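# Strip elastic band from tea caddies onto the table

## Task

Using these approximate arm mountings on the tabletop (scene frame, metres; heading in degrees counter-clockwise from +x): arm1 at x=+0.32 y=+0.46 z=+0.72 heading -125; arm2 at x=-0.32 y=+0.46 z=+0.72 heading -55; arm3 at x=-0.32 y=-0.46 z=+0.72 heading +55; arm4 at x=+0.32 y=-0.46 z=+0.72 heading +125. Remove the elastic band from around the tea caddies and leave it lying flat on the table, a good distance from all caddies, with no part of it crossing another part. Every caddy must still be upright and close to its starting spot. Finally open the grippers and move the arms away; the result must hold without any robot supporting it. Knocking anything out of the work area counts as failure.

## Robot and tools

Setup. Four identical i2rt Big YAM arms (arm1, arm2, arm3, arm4) are bolted to a table top at z about 0.72 m, one near each corner. Each has six revolute joints, a two-finger parallel gripper and a wrist camera. With joints 1 and 6 at zero and the hand level and forward, the wrist camera rides on top of the hand looking toward the fingertips. Reach is about 1.0 m from the joint 1 axis. Two fixed room cameras, cam_high and cam_low, also watch the scene.

Frames. Everything uses a single scene frame with its origin on the floor and +z upward. The arm mount positions and headings are listed in the task. The hand point is midway between the fingertips; the hand z axis runs along the fingers and the fingers open along the hand y axis.

execute_actions. Argument actions is a list holding either one action object or nothing. An action object has optional keys arm1 to arm4; under each goes joints, an object mapping joint names to absolute targets (not offsets). Names and ranges: joint1_rad -2.879 to 2.879 (rotates the whole arm about its base, positive counter-clockwise seen from above, zero points along the base heading); joint2_rad 0 to 3.141 (shoulder; 0 is upper arm lying back roughly horizontal, increasing lifts it up then forward); joint3_rad 0 to 3.019 (elbow; 0 fully folded, increasing straightens); joint4_rad -1.692 to 1.57 (hand pitch, positive tips fingers up); joint5_rad -1.57 to 1.57 (hand yaw, positive toward the arm's right); joint6_rad -2.094 to 2.094 (hand roll, positive clockwise viewed from behind the hand); gripper_m 0 to 0.093 (fingertip gap in metres). Joints are in radians. Any subset of joints and arms may be named; all named motions start at once and may finish at different times. Omitted joints may keep driving toward an earlier target. One action is capped at 15 s. Optional cameras is a list of camera names (arm1_cam_wrist, arm2_cam_wrist, arm3_cam_wrist, arm4_cam_wrist, cam_high, cam_low, or all); omitted, null or all returns every camera, an empty list returns none. An unknown key, camera name or out-of-range number rejects the whole call and nothing moves. An empty actions list simply reports state and images.

Results. Each call returns per-robot state, including joint_positions, plus images in the order given by the pictures line. joint_status tells how each commanded motion ended: reached within tolerance (about ±0.045, ±0.14, ±0.09, ±0.055, ±0.03, ±0.035 rad for joints 1-6 and ±0.003 m for the gripper); off_target (stopped short, possibly still pushing); contact_stop or time_out (the joint now holds where it stopped, though a timed-out joint may keep a target within 0.375, 0.375, 0.113, 0.225, 0.075, 0.3 rad of its position and keep pushing); not_followed (a self/inter-arm collision check withheld the arm targets, often with a cause line; the gripper part still runs and the withheld targets may be retried on later actions). on_its_own lists what joints are doing without being commanded this call; 'held at' is a held target, not the actual position. To relieve a push, command a joint to its reported position. Very small target changes may produce no motion. A lifted load makes joints sag.

wait. Argument seconds, 0 to 10. Sends no commands; the simulation continues and the same state and images come back.

zoom_image. Arguments camera (one of the six names) and region [x0, y0, x1, y1] in pixels of that camera's most recent full image, origin top-left, at most 504 by 504. Wrist images are 616x616 fisheye; room images are 672x504.

finished_scene. Argument scene (integer 1 or 2) naming the current scene. It ends that scene permanently and reports success; call it only after the band is free, flat and clear, the caddies upright, grippers open and arms withdrawn. Replying without any tool call ends everything.

Calibration. The instructions give each camera's intrinsics K, distortion and a 4x4 world-to-camera transform in metres; real values may differ by a few degrees and millimetres, and wrist camera poses also inherit joint reading errors.

Cautions. The arms do not stop on contact; they keep pressing, possibly hard. Arms squeezing against each other fails the task immediately, and a hard collision can too; the collision check ignores fingers, gripper housings and wrist cameras and can be late. Joints move at different speeds, so the hand can sweep a wide path between postures; plan clearances. Sustained loads or pushing heat motors: MOTOR HOT warns at 85 °C, and at 100 °C an OVER-TEMPERATURE FAULT drops that arm (joint_status shows limit_stop_at_motor_heat; resend targets afterward). While you compose a reply the robots keep holding the last command. Avoid dropping or slinging the band, toppling or shoving caddies, and anything leaving the work area. Shorter robot motion is better.

Each tool is called after ">>>" as name(argument=value, ...) on one line, values as JSON.

## Session

>>> execute_actions(actions=[])

Scene clock: 0.00 s.
Motor temperatures (°C, as the motors report them): arm1=[18 20 19 20 20 21] | arm2=[19 20 20 21 19 19] | arm3=[19 19 19 19 19 21] | arm4=[22 19 19 22 19 18]
arm1.joint_positions: joint1_rad=-0.017 joint2_rad=+0.447 joint3_rad=+1.471 joint4_rad=-1.522 joint5_rad=-0.015 joint6_rad=+0.012 gripper_m=+0.095
arm1.joint_status: not commanded
arm1.hand: x=+0.2472 y=+0.3534 z=+1.3594 quat_wxyz=(-0.233, -0.770, -0.386, +0.451) (m; scene frame)
arm2.joint_positions: joint1_rad=+0.010 joint2_rad=+0.445 joint3_rad=+1.474 joint4_rad=-1.548 joint5_rad=-0.008 joint6_rad=-0.009 gripper_m=+0.094
arm2.joint_status: not commanded
arm2.hand: x=-0.2434 y=+0.3676 z=+1.3071 quat_wxyz=(-0.447, -0.381, -0.776, +0.229) (m; scene frame)
arm3.joint_positions: joint1_rad=+0.014 joint2_rad=+0.441 joint3_rad=+1.470 joint4_rad=-1.539 joint5_rad=-0.010 joint6_rad=-0.016 gripper_m=+0.094
arm3.joint_status: not commanded
arm3.hand: x=-0.2584 y=-0.3577 z=+1.3439 quat_wxyz=(-0.441, +0.430, -0.747, -0.248) (m; scene frame)
arm4.joint_positions: joint1_rad=+0.008 joint2_rad=+0.450 joint3_rad=+1.453 joint4_rad=-1.526 joint5_rad=-0.008 joint6_rad=+0.010 gripper_m=+0.094
arm4.joint_status: not commanded
arm4.hand: x=+0.2450 y=-0.3527 z=+1.3156 quat_wxyz=(-0.228, +0.765, -0.407, -0.444) (m; scene frame)
pictures: arm1_cam_wrist, arm2_cam_wrist, arm3_cam_wrist, arm4_cam_wrist, cam_high, cam_low
Images, in order (width x height): arm1_cam_wrist 616x616, arm2_cam_wrist 616x616, arm3_cam_wrist 616x616, arm4_cam_wrist 616x616, cam_high 672x504, cam_low 672x504.

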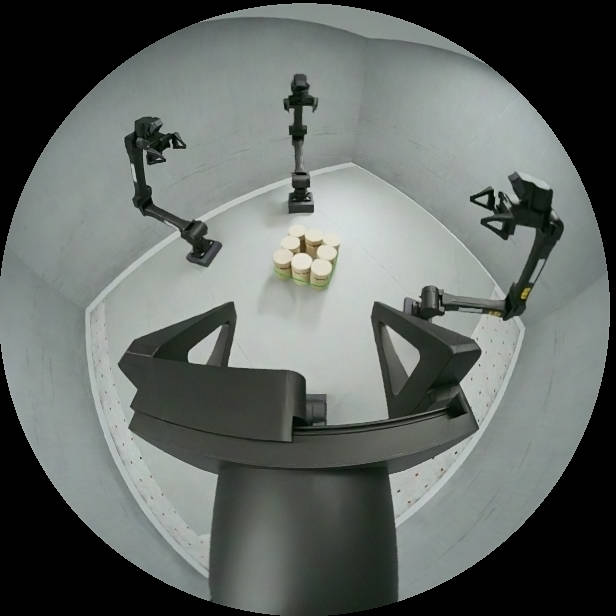

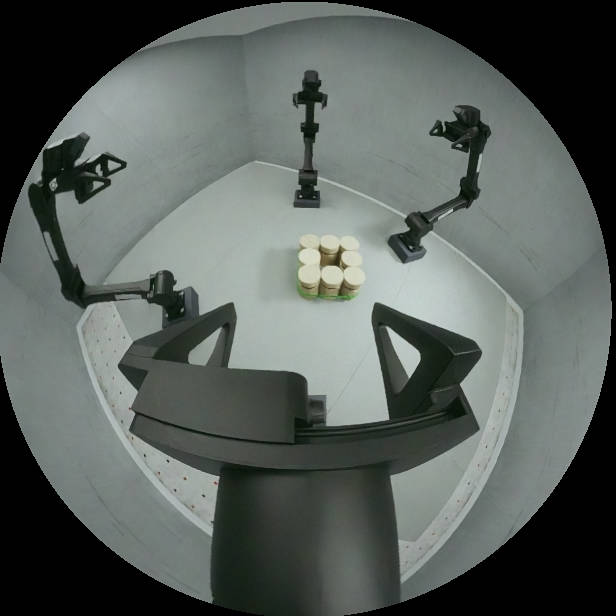

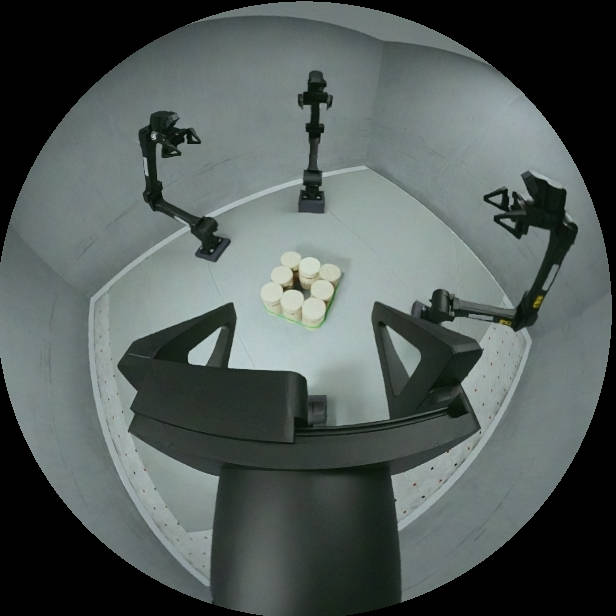

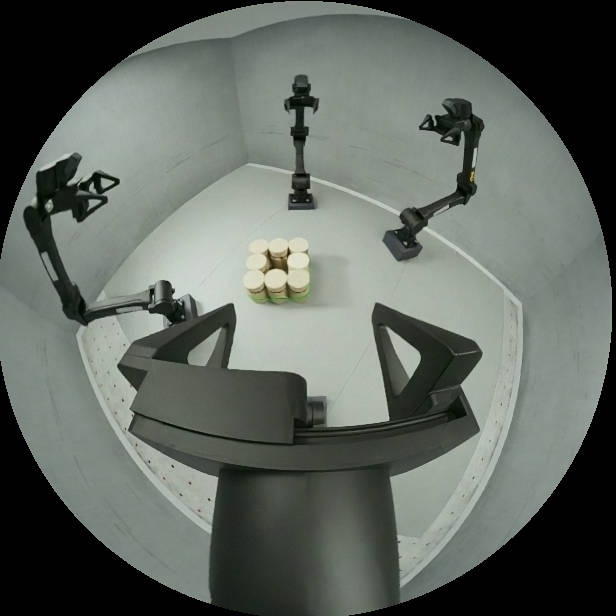

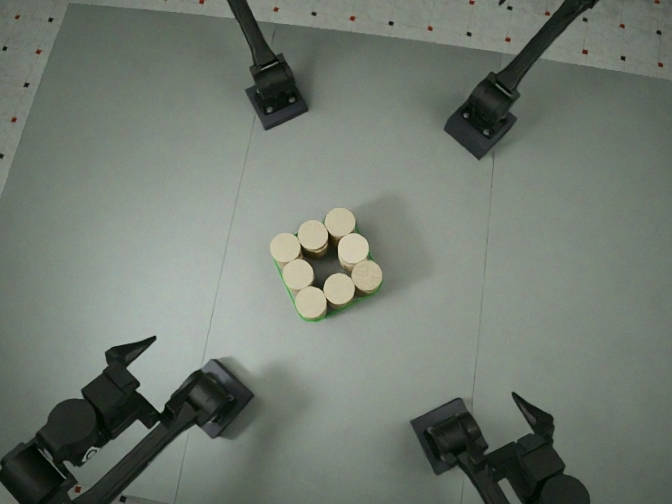

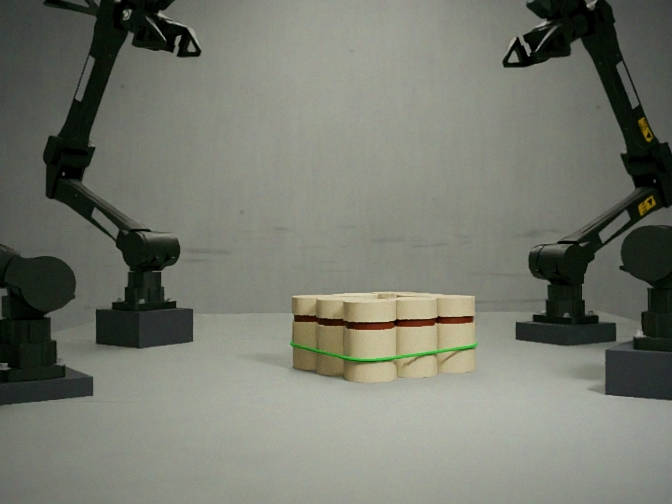

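>>> zoom_image(camera="cam_high", region=[250, 190, 410, 340])

>>> zoom_image(camera="cam_low", region=[270, 270, 500, 400])

Region (250, 190, 410, 340) of cam_high's 672x504 image, scaled by 3.150, with more detail than that image has; it fills the top 472 rows of this view, and the rest is white.

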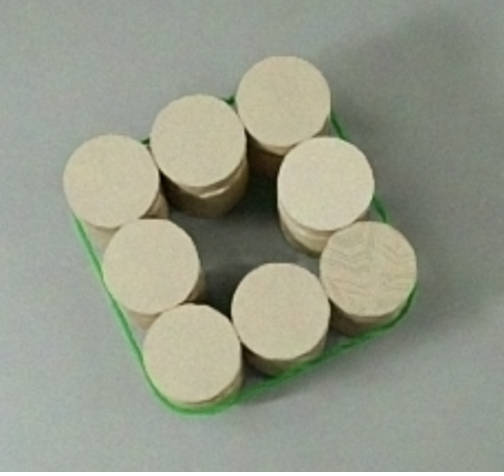

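Region (270, 270, 500, 400) of cam_low's 672x504 image, scaled by 2.191, with more detail than that image has; it fills the top 285 rows of this view, and the rest is white.

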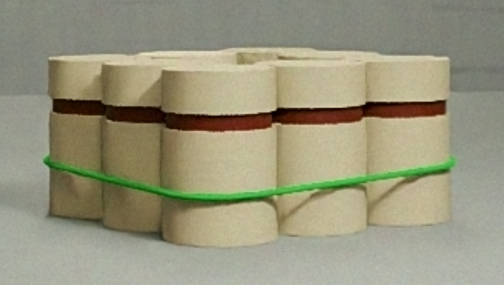

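>>> execute_actions(actions=[{"arm1":{"joints":{"joint4_rad":-0.9}},"arm2":{"joints":{"joint3_rad":0.9}},"arm3":{"joints":{"joint2_rad":0.9}},"arm4":{"joints":{"joint1_rad":0.5}}}], cameras=[])

Scene clock: 88.97 s.
Motor temperatures (°C, as the motors report them): arm1=[18 20 21 20 20 21] | arm2=[19 20 24 21 19 19] | arm3=[19 19 24 19 19 21] | arm4=[22 19 22 22 19 18]
arm1.joint_positions: joint1_rad=-0.017 joint2_rad=+0.447 joint3_rad=+1.471 joint4_rad=-0.914 joint5_rad=-0.015 joint6_rad=+0.012 gripper_m=+0.095
arm1.joint_status: all done
arm1.hand: x=+0.2302 y=+0.3291 z=+1.5035 quat_wxyz=(-0.339, -0.598, -0.303, +0.660) (m; scene frame)
arm2.joint_positions: joint1_rad=+0.010 joint2_rad=+0.450 joint3_rad=+0.907 joint4_rad=-1.548 joint5_rad=-0.008 joint6_rad=-0.009 gripper_m=+0.094
arm2.joint_status: all done
arm2.hand: x=-0.2176 y=+0.3284 z=+1.0541 quat_wxyz=(-0.212, -0.431, -0.870, +0.109) (m; scene frame)
arm3.joint_positions: joint1_rad=+0.014 joint2_rad=+0.904 joint3_rad=+1.468 joint4_rad=-1.539 joint5_rad=-0.010 joint6_rad=-0.016 gripper_m=+0.094
arm3.joint_status: all done
arm3.hand: x=-0.1637 y=-0.2024 z=+1.2539 quat_wxyz=(-0.255, +0.476, -0.829, -0.146) (m; scene frame)
arm4.joint_positions: joint1_rad=+0.495 joint2_rad=+0.450 joint3_rad=+1.453 joint4_rad=-1.526 joint5_rad=-0.008 joint6_rad=+0.010 gripper_m=+0.094
arm4.joint_status: all done
arm4.hand: x=+0.2038 y=-0.3994 z=+1.3156 quat_wxyz=(-0.114, +0.841, -0.211, -0.486) (m; scene frame)
pictures: none
No camera images: the call's "cameras" was empty. Leave "cameras" out to get every camera's image.

>>> execute_actions(actions=[{"arm1":{"joints":{"joint1_rad":0.047,"joint2_rad":1.59,"joint3_rad":1.128,"joint4_rad":-0.758,"joint5_rad":0,"joint6_rad":-1.15,"gripper_m":0.03}},"arm2":{"joints":{"joint1_rad":-0.273,"joint2_rad":1.513,"joint3_rad":1.174,"joint4_rad":-0.881,"joint5_rad":0,"joint6_rad":-1.82,"gripper_m":0.03}},"arm3":{"joints":{"joint1_rad":-0.116,"joint2_rad":1.049,"joint3_rad":0.662,"joint4_rad":-0.833,"joint5_rad":0,"joint6_rad":-1.28,"gripper_m":0.03}},"arm4":{"joints":{"joint1_rad":0.128,"joint2_rad":1.156,"joint3_rad":0.801,"joint4_rad":-0.865,"joint5_rad":0,"joint6_rad":-1.45,"gripper_m":0.03}}}])

Scene clock: 161.13 s.
Motor temperatures (°C, as the motors report them): arm1=[18 21 22 20 20 21] | arm2=[19 20 26 21 19 19] | arm3=[19 19 28 19 19 21] | arm4=[22 20 23 22 19 18]
arm1.joint_positions: joint1_rad=+0.042 joint2_rad=+1.582 joint3_rad=+1.122 joint4_rad=-0.761 joint5_rad=-0.003 joint6_rad=-1.141 gripper_m=+0.030
arm1.joint_status: all done
arm1.hand: x=+0.0333 y=+0.0245 z=+0.8997 quat_wxyz=(+0.014, -0.478, -0.862, +0.170) (m; scene frame)
arm2.joint_positions: joint1_rad=-0.270 joint2_rad=+1.518 joint3_rad=+1.156 joint4_rad=-0.895 joint5_rad=-0.002 joint6_rad=-1.804 gripper_m=+0.030
arm2.joint_status: all done
arm2.hand: x=-0.1432 y=-0.0102 z=+0.8912 quat_wxyz=(-0.006, +0.288, -0.945, +0.157) (m; scene frame)
arm3.joint_positions: joint1_rad=-0.110 joint2_rad=+1.060 joint3_rad=+0.657 joint4_rad=-0.849 joint5_rad=-0.001 joint6_rad=-1.270 gripper_m=+0.030
arm3.joint_status: all done
arm3.hand: x=-0.1177 y=-0.2063 z=+0.8943 quat_wxyz=(-0.157, +0.873, -0.461, +0.028) (m; scene frame)
arm4.joint_positions: joint1_rad=+0.128 joint2_rad=+1.164 joint3_rad=+0.790 joint4_rad=-0.882 joint5_rad=-0.001 joint6_rad=-1.441 gripper_m=+0.030
arm4.joint_status: all done
arm4.hand: x=+0.0788 y=-0.1837 z=+0.8912 quat_wxyz=(-0.142, +0.945, +0.287, -0.064) (m; scene frame)
pictures: arm1_cam_wrist, arm2_cam_wrist, arm3_cam_wrist, arm4_cam_wrist, cam_high, cam_low
camera_calibration (this result's frames):
arm1_cam_wrist: T_world_to_cam=[[-0.822097, -0.48923, 0.291223, -0.221397], [-0.332202, 0.827582, 0.452492, -0.414549], [-0.462384, 0.275248, -0.842876, 0.888588], [0, 0, 0, 1]] pos_world=[0.0911445, -0.00982221, 1.00103]
arm2_cam_wrist: T_world_to_cam=[[0.547803, -0.782905, 0.294909, -0.19321], [-0.73286, -0.279043, 0.620525, -0.654113], [-0.40352, -0.556052, -0.726621, 0.712875], [0, 0, 0, 1]] pos_world=[-0.0858737, 0.0626049, 0.980862]
arm3_cam_wrist: T_world_to_cam=[[0.799417, 0.521424, 0.298411, -0.060857], [0.349529, -0.807657, 0.474889, -0.545194], [0.488632, -0.275331, -0.827908, 0.864957], [0, 0, 0, 1]] pos_world=[-0.183434, -0.170448, 0.993172]
arm4_cam_wrist: T_world_to_cam=[[-0.522987, 0.793798, 0.310433, -0.0906439], [0.792228, 0.318362, 0.520596, -0.462446], [0.314418, 0.518199, -0.795368, 0.905548], [0, 0, 0, 1]] pos_world=[0.0342367, -0.250076, 0.989131]
Images, in order (width x height): arm1_cam_wrist 616x616, arm2_cam_wrist 616x616, arm3_cam_wrist 616x616, arm4_cam_wrist 616x616, cam_high 672x504, cam_low 672x504.

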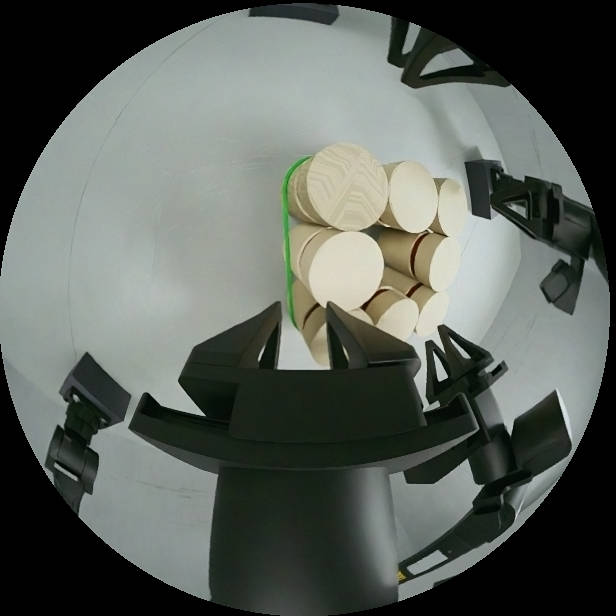

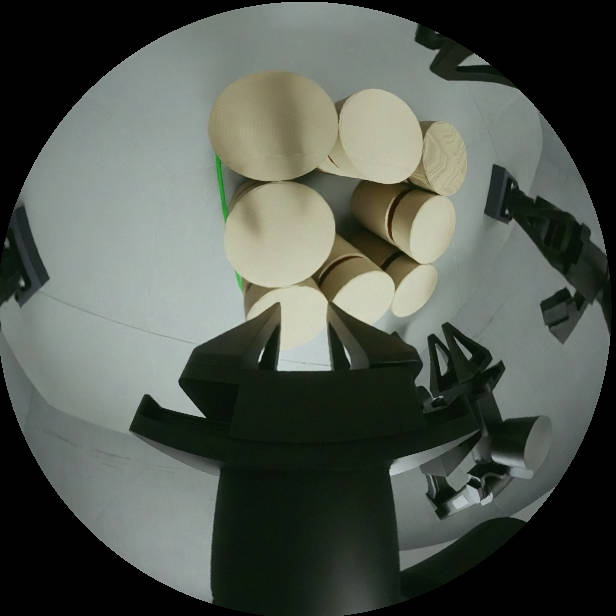

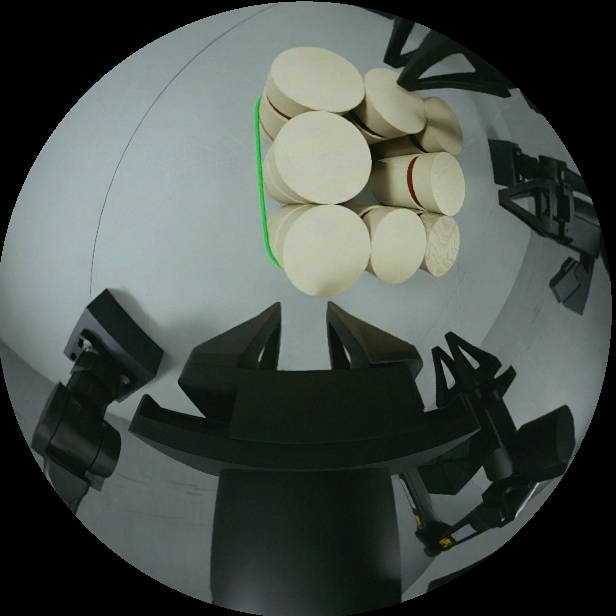

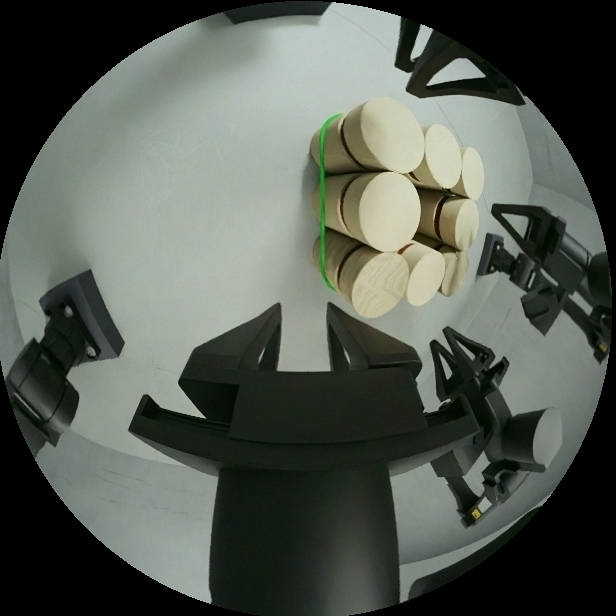

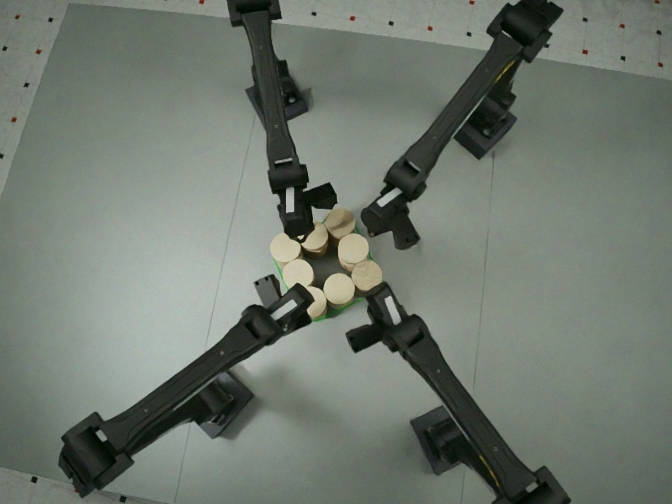

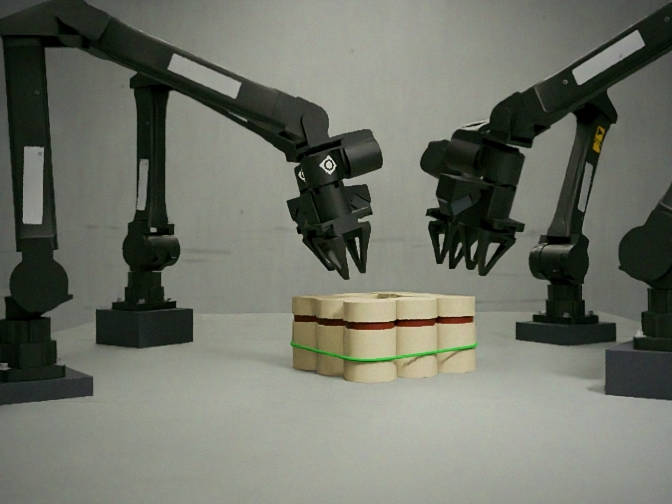

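>>> execute_actions(actions=[{"arm1":{"joints":{"joint1_rad":-0.044,"joint2_rad":1.373,"joint3_rad":0.765,"joint4_rad":-0.418,"joint6_rad":-1.31,"gripper_m":0.025}},"arm2":{"joints":{"joint1_rad":-0.3,"joint2_rad":1.13,"joint3_rad":0.715,"joint4_rad":-0.598,"joint6_rad":-1.82,"gripper_m":0.025}},"arm3":{"joints":{"joint1_rad":0.095,"joint2_rad":0.75,"joint3_rad":0.4,"joint4_rad":-0.673,"joint6_rad":-1.13,"gripper_m":0.025}},"arm4":{"joints":{"joint1_rad":0.152,"joint2_rad":1.06,"joint3_rad":0.628,"joint4_rad":-0.582,"joint6_rad":-1.45,"gripper_m":0.025}}}], cameras=["cam_low"])

>>> execute_actions(actions=[{"arm1":{"joints":{"joint2_rad":1.634,"joint3_rad":0.806,"joint4_rad":-0.196}},"arm2":{"joints":{"joint2_rad":1.39,"joint3_rad":0.703,"joint4_rad":-0.326}},"arm3":{"joints":{"joint2_rad":1.132,"joint3_rad":0.352,"joint4_rad":-0.239}},"arm4":{"joints":{"joint2_rad":1.346,"joint3_rad":0.613,"joint4_rad":-0.281}}}])

Scene clock: 255.23 s.
Motor temperatures (°C, as the motors report them): arm1=[18 22 23 20 20 21] | arm2=[19 22 29 21 19 19] | arm3=[19 20 29 19 19 21] | arm4=[22 20 26 22 19 18]
arm1.joint_positions: joint1_rad=-0.053 joint2_rad=+1.358 joint3_rad=+0.761 joint4_rad=-0.429 joint5_rad=-0.002 joint6_rad=-1.300 gripper_m=+0.025
arm1.joint_status: all done
arm1.hand: x=+0.0365 y=+0.1078 z=+0.8822 quat_wxyz=(+0.056, -0.440, -0.858, +0.259) (m; scene frame)
arm2.joint_positions: joint1_rad=-0.297 joint2_rad=+1.125 joint3_rad=+0.720 joint4_rad=-0.614 joint5_rad=-0.002 joint6_rad=-1.804 gripper_m=+0.025
arm2.joint_status: all done
arm2.hand: x=-0.1895 y=+0.0828 z=+0.8894 quat_wxyz=(-0.009, +0.269, -0.924, +0.273) (m; scene frame)
arm3.joint_positions: joint1_rad=+0.088 joint2_rad=+0.755 joint3_rad=+0.397 joint4_rad=-0.690 joint5_rad=+0.000 joint6_rad=-1.139 gripper_m=+0.025
arm3.joint_status: all done
arm3.hand: x=-0.1951 y=-0.2175 z=+0.8756 quat_wxyz=(-0.258, +0.869, -0.423, +0.005) (m; scene frame)
arm4.joint_positions: joint1_rad=+0.145 joint2_rad=+1.057 joint3_rad=+0.624 joint4_rad=-0.600 joint5_rad=-0.001 joint6_rad=-1.441 gripper_m=+0.025
arm4.joint_status: all done
arm4.hand: x=+0.0734 y=-0.1872 z=+0.8813 quat_wxyz=(-0.240, +0.921, +0.288, -0.111) (m; scene frame)
pictures: cam_low
Images, in order (width x height): cam_low 672x504.

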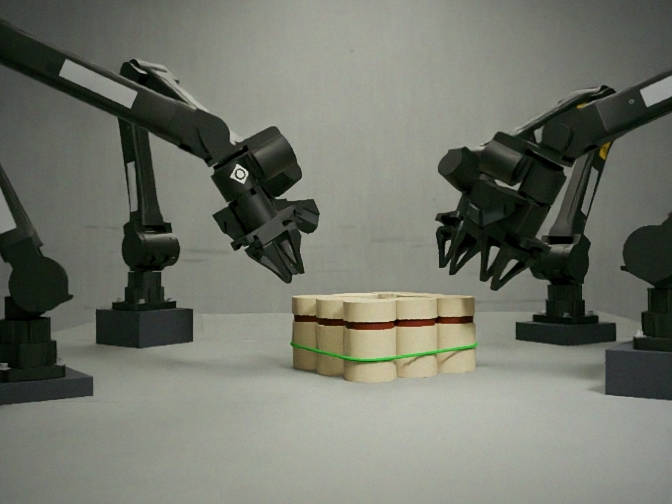

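Scene clock: 256.37 s.
Motor temperatures (°C, as the motors report them): arm1=[18 22 23 20 20 21] | arm2=[19 22 29 21 19 19] | arm3=[19 20 29 19 19 21] | arm4=[22 20 26 22 19 18]
arm1.joint_positions: joint1_rad=-0.053 joint2_rad=+1.633 joint3_rad=+0.783 joint4_rad=-0.207 joint5_rad=-0.002 joint6_rad=-1.301 gripper_m=+0.025
arm1.joint_status: all done
arm1.hand: x=+0.0148 y=+0.0817 z=+0.7953 quat_wxyz=(+0.053, -0.441, -0.862, +0.245) (m; scene frame)
arm2.joint_positions: joint1_rad=-0.297 joint2_rad=+1.399 joint3_rad=+0.709 joint4_rad=-0.342 joint5_rad=-0.002 joint6_rad=-1.804 gripper_m=+0.025
arm2.joint_status: all done
arm2.hand: x=-0.1756 y=+0.0398 z=+0.8090 quat_wxyz=(-0.009, +0.269, -0.925, +0.267) (m; scene frame)
arm3.joint_positions: joint1_rad=+0.088 joint2_rad=+1.121 joint3_rad=+0.353 joint4_rad=-0.256 joint5_rad=+0.000 joint6_rad=-1.139 gripper_m=+0.025
arm3.joint_status: all done
arm3.hand: x=-0.1731 y=-0.1747 z=+0.8090 quat_wxyz=(-0.270, +0.866, -0.421, +0.005) (m; scene frame)
arm4.joint_positions: joint1_rad=+0.145 joint2_rad=+1.353 joint3_rad=+0.611 joint4_rad=-0.299 joint5_rad=-0.001 joint6_rad=-1.441 gripper_m=+0.025
arm4.joint_status: all done
arm4.hand: x=+0.0436 y=-0.1541 z=+0.8037 quat_wxyz=(-0.236, +0.922, +0.288, -0.109) (m; scene frame)
pictures: arm1_cam_wrist, arm2_cam_wrist, arm3_cam_wrist, arm4_cam_wrist, cam_high, cam_low
camera_calibration (this result's frames):
arm1_cam_wrist: T_world_to_cam=[[-0.739988, -0.495669, 0.454676, -0.308959], [-0.309431, 0.851065, 0.424195, -0.400543], [-0.597219, 0.173208, -0.783153, 0.739148], [0, 0, 0, 1]] pos_world=[0.0888676, 0.0597197, 0.88925]
arm2_cam_wrist: T_world_to_cam=[[0.499833, -0.711665, 0.493659, -0.284089], [-0.784342, -0.130153, 0.606521, -0.616541], [-0.367389, -0.690357, -0.623244, 0.596012], [0, 0, 0, 1]] pos_world=[-0.122614, 0.12904, 0.885649]
arm3_cam_wrist: T_world_to_cam=[[0.730101, 0.495674, 0.470383, -0.16321], [0.383696, -0.866968, 0.318031, -0.337297], [0.565447, -0.0517104, -0.823162, 0.878663], [0, 0, 0, 1]] pos_world=[-0.248258, -0.166091, 0.907324]
arm4_cam_wrist: T_world_to_cam=[[-0.478457, 0.719256, 0.503735, -0.27422], [0.85632, 0.255173, 0.449002, -0.353452], [0.194408, 0.646187, -0.738003, 0.810583], [0, 0, 0, 1]] pos_world=[0.0138822, -0.236362, 0.895048]
Images, in order (width x height): arm1_cam_wrist 616x616, arm2_cam_wrist 616x616, arm3_cam_wrist 616x616, arm4_cam_wrist 616x616, cam_high 672x504, cam_low 672x504.

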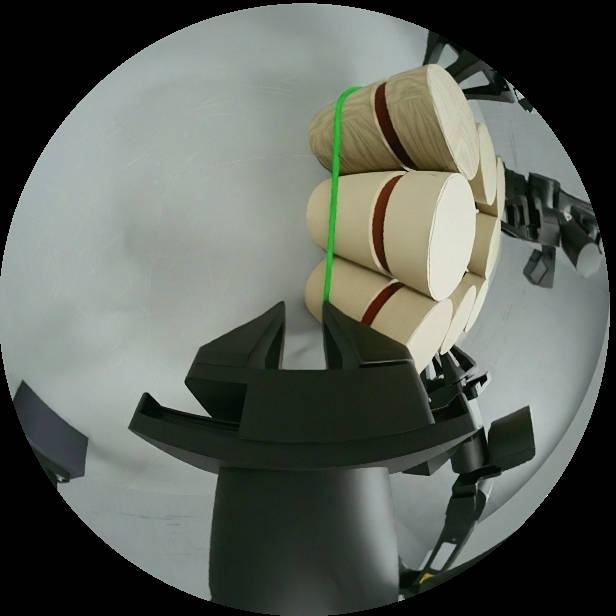

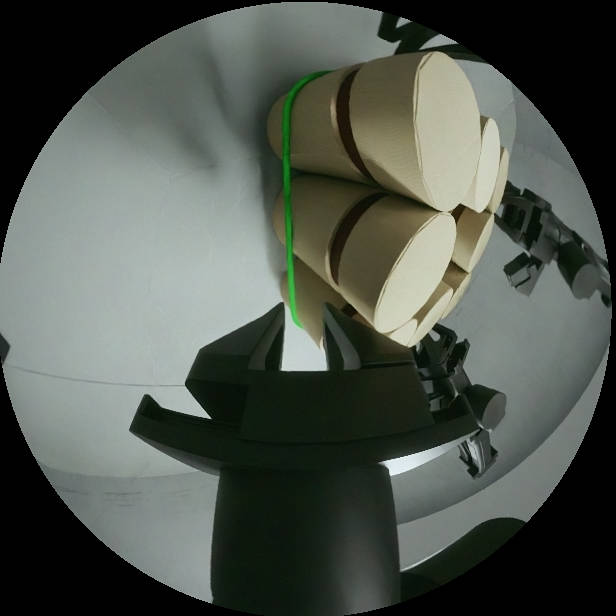

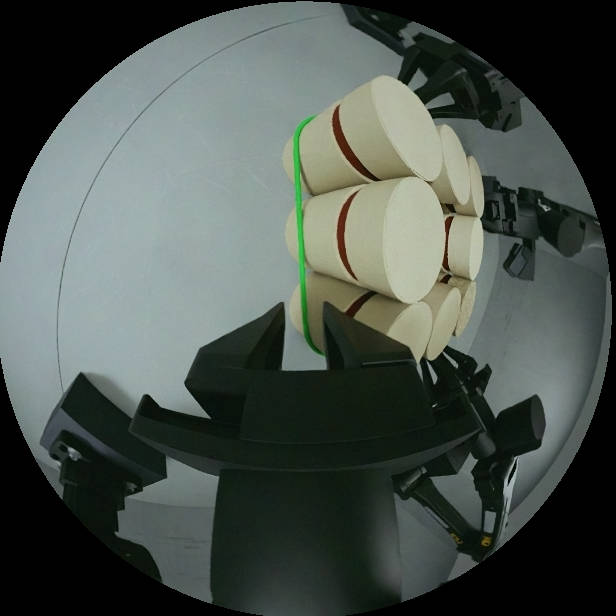

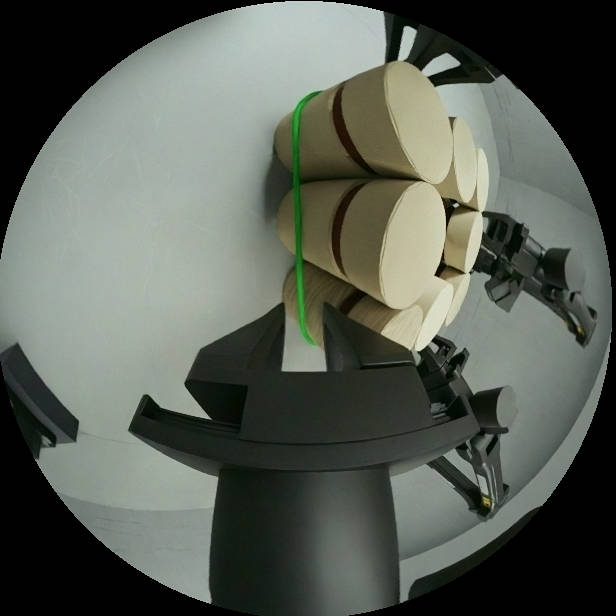

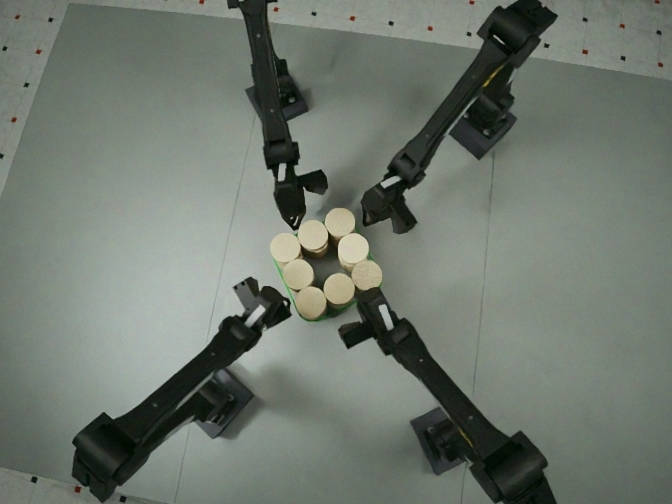

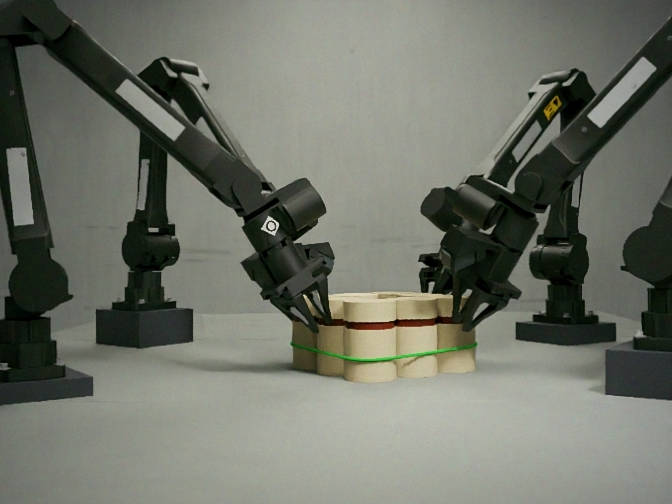

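>>> execute_actions(actions=[{"arm1":{"joints":{"joint1_rad":-0.04,"joint2_rad":1.766,"joint3_rad":0.884,"joint4_rad":-0.131}},"arm2":{"joints":{"joint2_rad":1.515,"joint3_rad":0.693,"joint4_rad":-0.204}},"arm3":{"joints":{"joint2_rad":1.345,"joint3_rad":0.362,"joint4_rad":-0.045}},"arm4":{"joints":{"joint1_rad":0.157,"joint2_rad":1.487,"joint3_rad":0.64,"joint4_rad":-0.157}}}], cameras=["arm1_cam_wrist","arm2_cam_wrist","arm3_cam_wrist","arm4_cam_wrist","cam_low"])

Scene clock: 307.83 s.
Motor temperatures (°C, as the motors report them): arm1=[18 22 24 20 20 21] | arm2=[19 21 27 21 19 19] | arm3=[19 19 28 20 19 21] | arm4=[22 20 25 22 19 18]
arm1.joint_positions: joint1_rad=-0.043 joint2_rad=+1.754 joint3_rad=+0.861 joint4_rad=-0.141 joint5_rad=-0.003 joint6_rad=-1.301 gripper_m=+0.025
arm1.joint_status: all done
arm1.hand: x=-0.0042 y=+0.0497 z=+0.7738 quat_wxyz=(+0.053, -0.435, -0.861, +0.256) (m; scene frame)
arm2.joint_positions: joint1_rad=-0.299 joint2_rad=+1.520 joint3_rad=+0.699 joint4_rad=-0.220 joint5_rad=+0.002 joint6_rad=-1.804 gripper_m=+0.025
arm2.joint_status: all done
arm2.hand: x=-0.1739 y=+0.0293 z=+0.7685 quat_wxyz=(-0.007, +0.269, -0.927, +0.263) (m; scene frame)
arm3.joint_positions: joint1_rad=+0.088 joint2_rad=+1.336 joint3_rad=+0.353 joint4_rad=-0.063 joint5_rad=+0.000 joint6_rad=-1.139 gripper_m=+0.025
arm3.joint_status: all done
arm3.hand: x=-0.1668 y=-0.1622 z=+0.7673 quat_wxyz=(-0.260, +0.868, -0.423, +0.005) (m; scene frame)
arm4.joint_positions: joint1_rad=+0.148 joint2_rad=+1.494 joint3_rad=+0.611 joint4_rad=-0.176 joint5_rad=-0.001 joint6_rad=-1.441 gripper_m=+0.025
arm4.joint_status: all done
arm4.hand: x=+0.0353 y=-0.1464 z=+0.7627 quat_wxyz=(-0.228, +0.923, +0.290, -0.106) (m; scene frame)
pictures: arm1_cam_wrist, arm2_cam_wrist, arm3_cam_wrist, arm4_cam_wrist, cam_low
camera_calibration (this result's frames):
arm1_cam_wrist: T_world_to_cam=[[-0.727955, -0.494807, 0.474603, -0.344515], [-0.313103, 0.855737, 0.411924, -0.360821], [-0.609958, 0.151263, -0.777863, 0.713474], [0, 0, 0, 1]] pos_world=[0.0714239, 0.0303774, 0.867123]
arm2_cam_wrist: T_world_to_cam=[[0.500203, -0.71702, 0.485467, -0.265937], [-0.781039, -0.131537, 0.610472, -0.594441], [-0.373864, -0.684529, -0.625816, 0.564794], [0, 0, 0, 1]] pos_world=[-0.120103, 0.117745, 0.84545]
arm3_cam_wrist: T_world_to_cam=[[0.734595, 0.504472, 0.453737, -0.139511], [0.386877, -0.860794, 0.330696, -0.323829], [0.557401, -0.0673874, -0.827504, 0.84085], [0, 0, 0, 1]] pos_world=[-0.240925, -0.151708, 0.866197]
arm4_cam_wrist: T_world_to_cam=[[-0.48595, 0.72461, 0.488664, -0.250553], [0.850399, 0.262999, 0.45569, -0.333683], [0.20168, 0.637002, -0.744012, 0.779925], [0, 0, 0, 1]] pos_world=[0.00471229, -0.227502, 0.854765]
Images, in order (width x height): arm1_cam_wrist 616x616, arm2_cam_wrist 616x616, arm3_cam_wrist 616x616, arm4_cam_wrist 616x616, cam_low 672x504.

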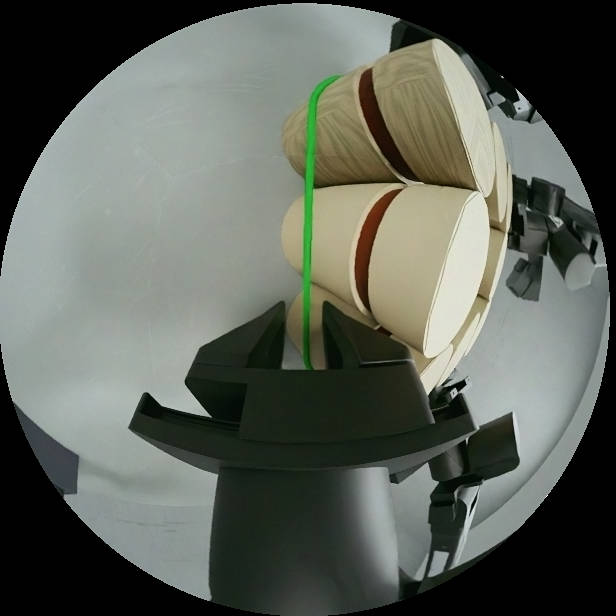

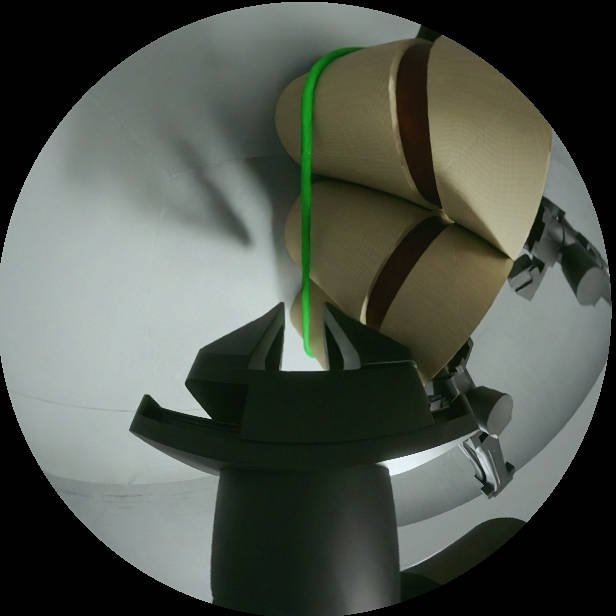

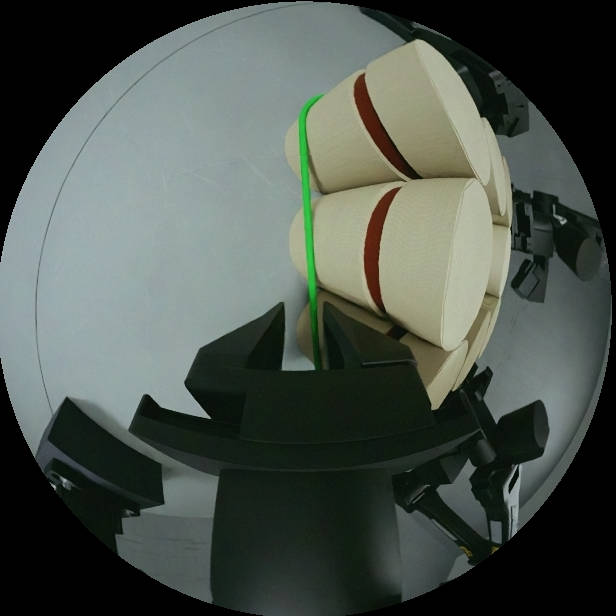

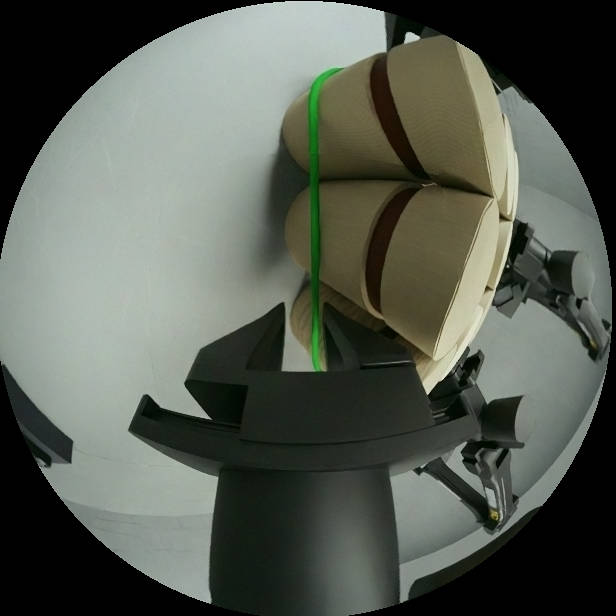

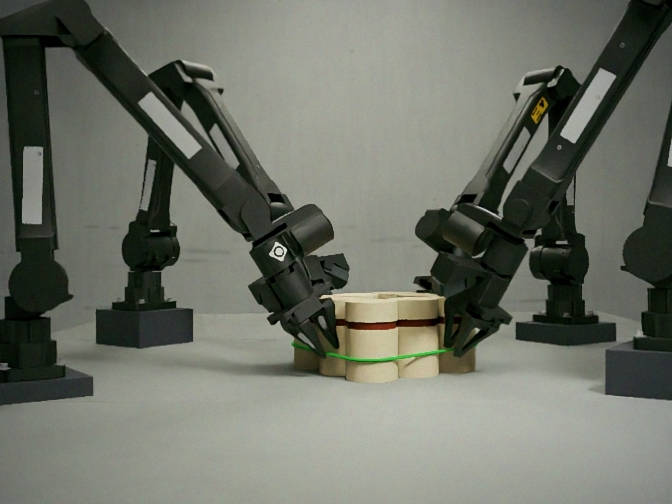

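>>> zoom_image(camera="cam_low", region=[260, 270, 520, 400])

Region (260, 270, 520, 400) of cam_low's 672x504 image, scaled by 1.938, with more detail than that image has.

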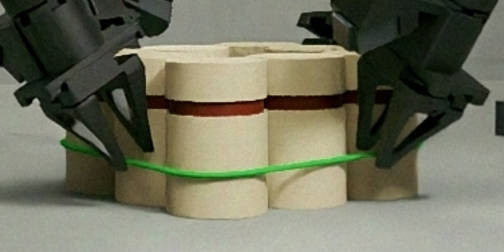

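>>> execute_actions(actions=[{"arm1":{"joints":{"joint2_rad":1.812,"joint3_rad":0.901,"joint4_rad":-0.1}},"arm2":{"joints":{"joint2_rad":1.551,"joint4_rad":-0.166}},"arm3":{"joints":{"joint2_rad":1.403,"joint3_rad":0.395,"joint4_rad":-0.007}},"arm4":{"joints":{"joint2_rad":1.537,"joint3_rad":0.666,"joint4_rad":-0.133}}}], cameras=["arm1_cam_wrist","arm2_cam_wrist","arm3_cam_wrist","arm4_cam_wrist","cam_low"])

>>> zoom_image(camera="cam_low", region=[260, 270, 520, 400])

Scene clock: 323.27 s.
Motor temperatures (°C, as the motors report them): arm1=[18 22 24 20 20 21] | arm2=[19 21 26 22 19 19] | arm3=[19 19 27 20 19 21] | arm4=[22 20 26 22 19 18]
arm1.joint_positions: joint1_rad=-0.042 joint2_rad=+1.792 joint3_rad=+0.869 joint4_rad=-0.112 joint5_rad=-0.003 joint6_rad=-1.301 gripper_m=+0.025
arm1.joint_status: all done
arm1.hand: x=-0.0066 y=+0.0464 z=+0.7609 quat_wxyz=(+0.053, -0.435, -0.862, +0.255) (m; scene frame)
arm2.joint_positions: joint1_rad=-0.300 joint2_rad=+1.541 joint3_rad=+0.699 joint4_rad=-0.187 joint5_rad=+0.003 joint6_rad=-1.804 gripper_m=+0.025
arm2.joint_status: all done
arm2.hand: x=-0.1731 y=+0.0246 z=+0.7636 quat_wxyz=(-0.006, +0.267, -0.925, +0.269) (m; scene frame)
arm3.joint_positions: joint1_rad=+0.088 joint2_rad=+1.383 joint3_rad=+0.365 joint4_rad=-0.023 joint5_rad=+0.001 joint6_rad=-1.138 gripper_m=+0.025
arm3.joint_status: all done
arm3.hand: x=-0.1630 y=-0.1553 z=+0.7613 quat_wxyz=(-0.262, +0.867, -0.423, +0.005) (m; scene frame)
arm4.joint_positions: joint1_rad=+0.150 joint2_rad=+1.531 joint3_rad=+0.628 joint4_rad=-0.152 joint5_rad=-0.001 joint6_rad=-1.441 gripper_m=+0.025
arm4.joint_status: all done
arm4.hand: x=+0.0284 y=-0.1407 z=+0.7566 quat_wxyz=(-0.230, +0.922, +0.291, -0.107) (m; scene frame)
pictures: arm1_cam_wrist, arm2_cam_wrist, arm3_cam_wrist, arm4_cam_wrist, cam_low
camera_calibration (this result's frames):
arm1_cam_wrist: T_world_to_cam=[[-0.728334, -0.495785, 0.472998, -0.3405], [-0.313907, 0.855004, 0.412833, -0.354114], [-0.609091, 0.152203, -0.778359, 0.702753], [0, 0, 0, 1]] pos_world=[0.0688843, 0.0269933, 0.85424]
arm2_cam_wrist: T_world_to_cam=[[0.497576, -0.711993, 0.495463, -0.275474], [-0.78308, -0.123024, 0.609632, -0.591344], [-0.3731, -0.691325, -0.618762, 0.5537], [0, 0, 0, 1]] pos_world=[-0.119415, 0.113901, 0.839598]
arm3_cam_wrist: T_world_to_cam=[[0.734023, 0.501832, 0.457576, -0.146466], [0.384943, -0.862524, 0.328438, -0.316225], [0.559491, -0.0649405, -0.826289, 0.834068], [0, 0, 0, 1]] pos_world=[-0.237415, -0.145085, 0.86006]
arm4_cam_wrist: T_world_to_cam=[[-0.486775, 0.722109, 0.491537, -0.257503], [0.850874, 0.264643, 0.453848, -0.324898], [0.197646, 0.639158, -0.743245, 0.772958], [0, 0, 0, 1]] pos_world=[-0.00167151, -0.222115, 0.848524]
Images, in order (width x height): arm1_cam_wrist 616x616, arm2_cam_wrist 616x616, arm3_cam_wrist 616x616, arm4_cam_wrist 616x616, cam_low 672x504.

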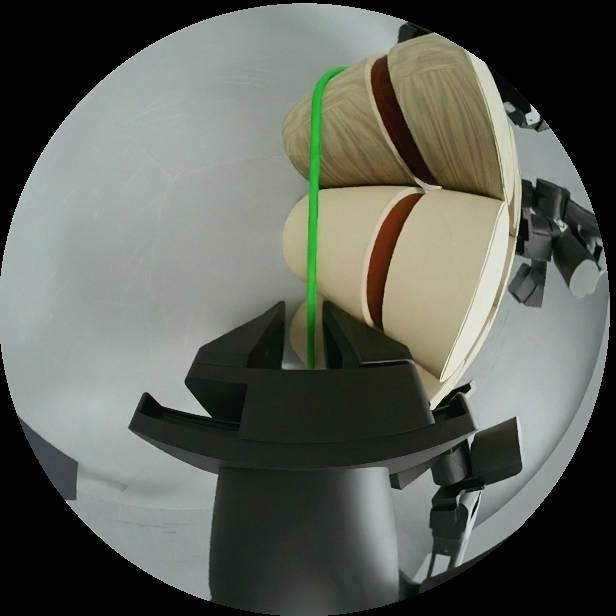

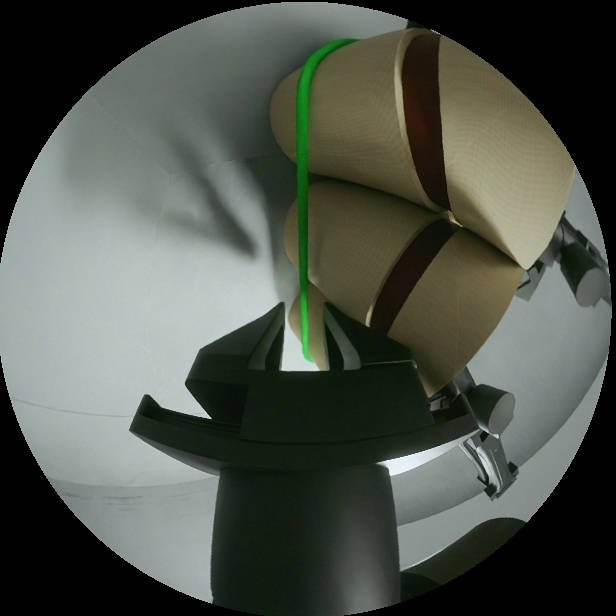

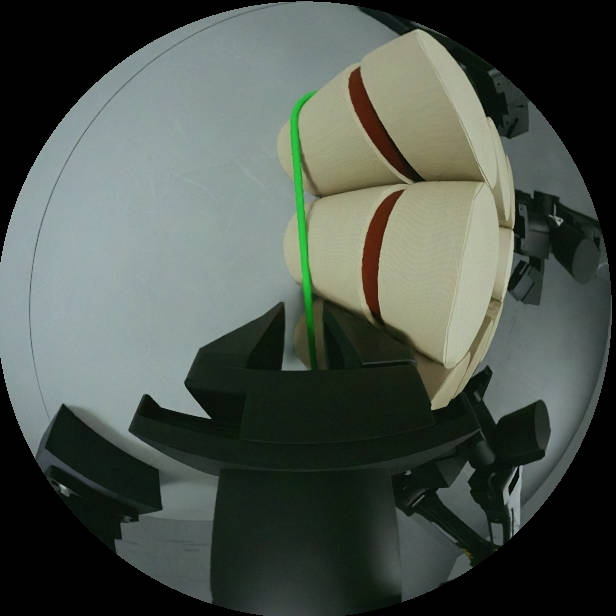

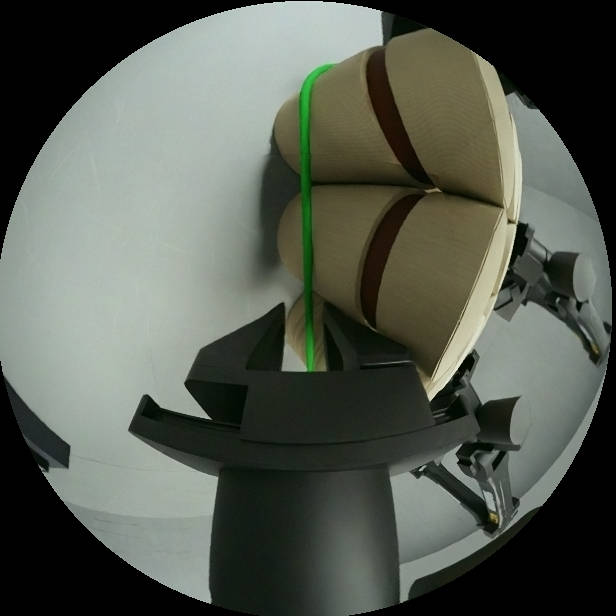

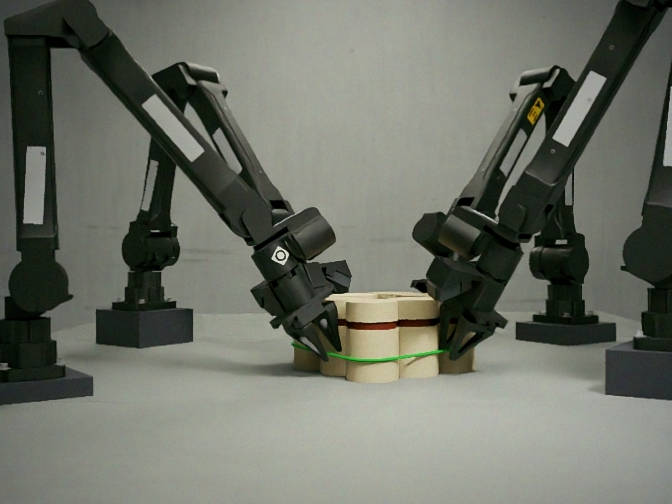

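Region (260, 270, 520, 400) of cam_low's 672x504 image, scaled by 1.938, with more detail than that image has.

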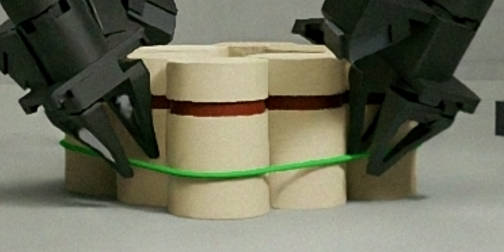

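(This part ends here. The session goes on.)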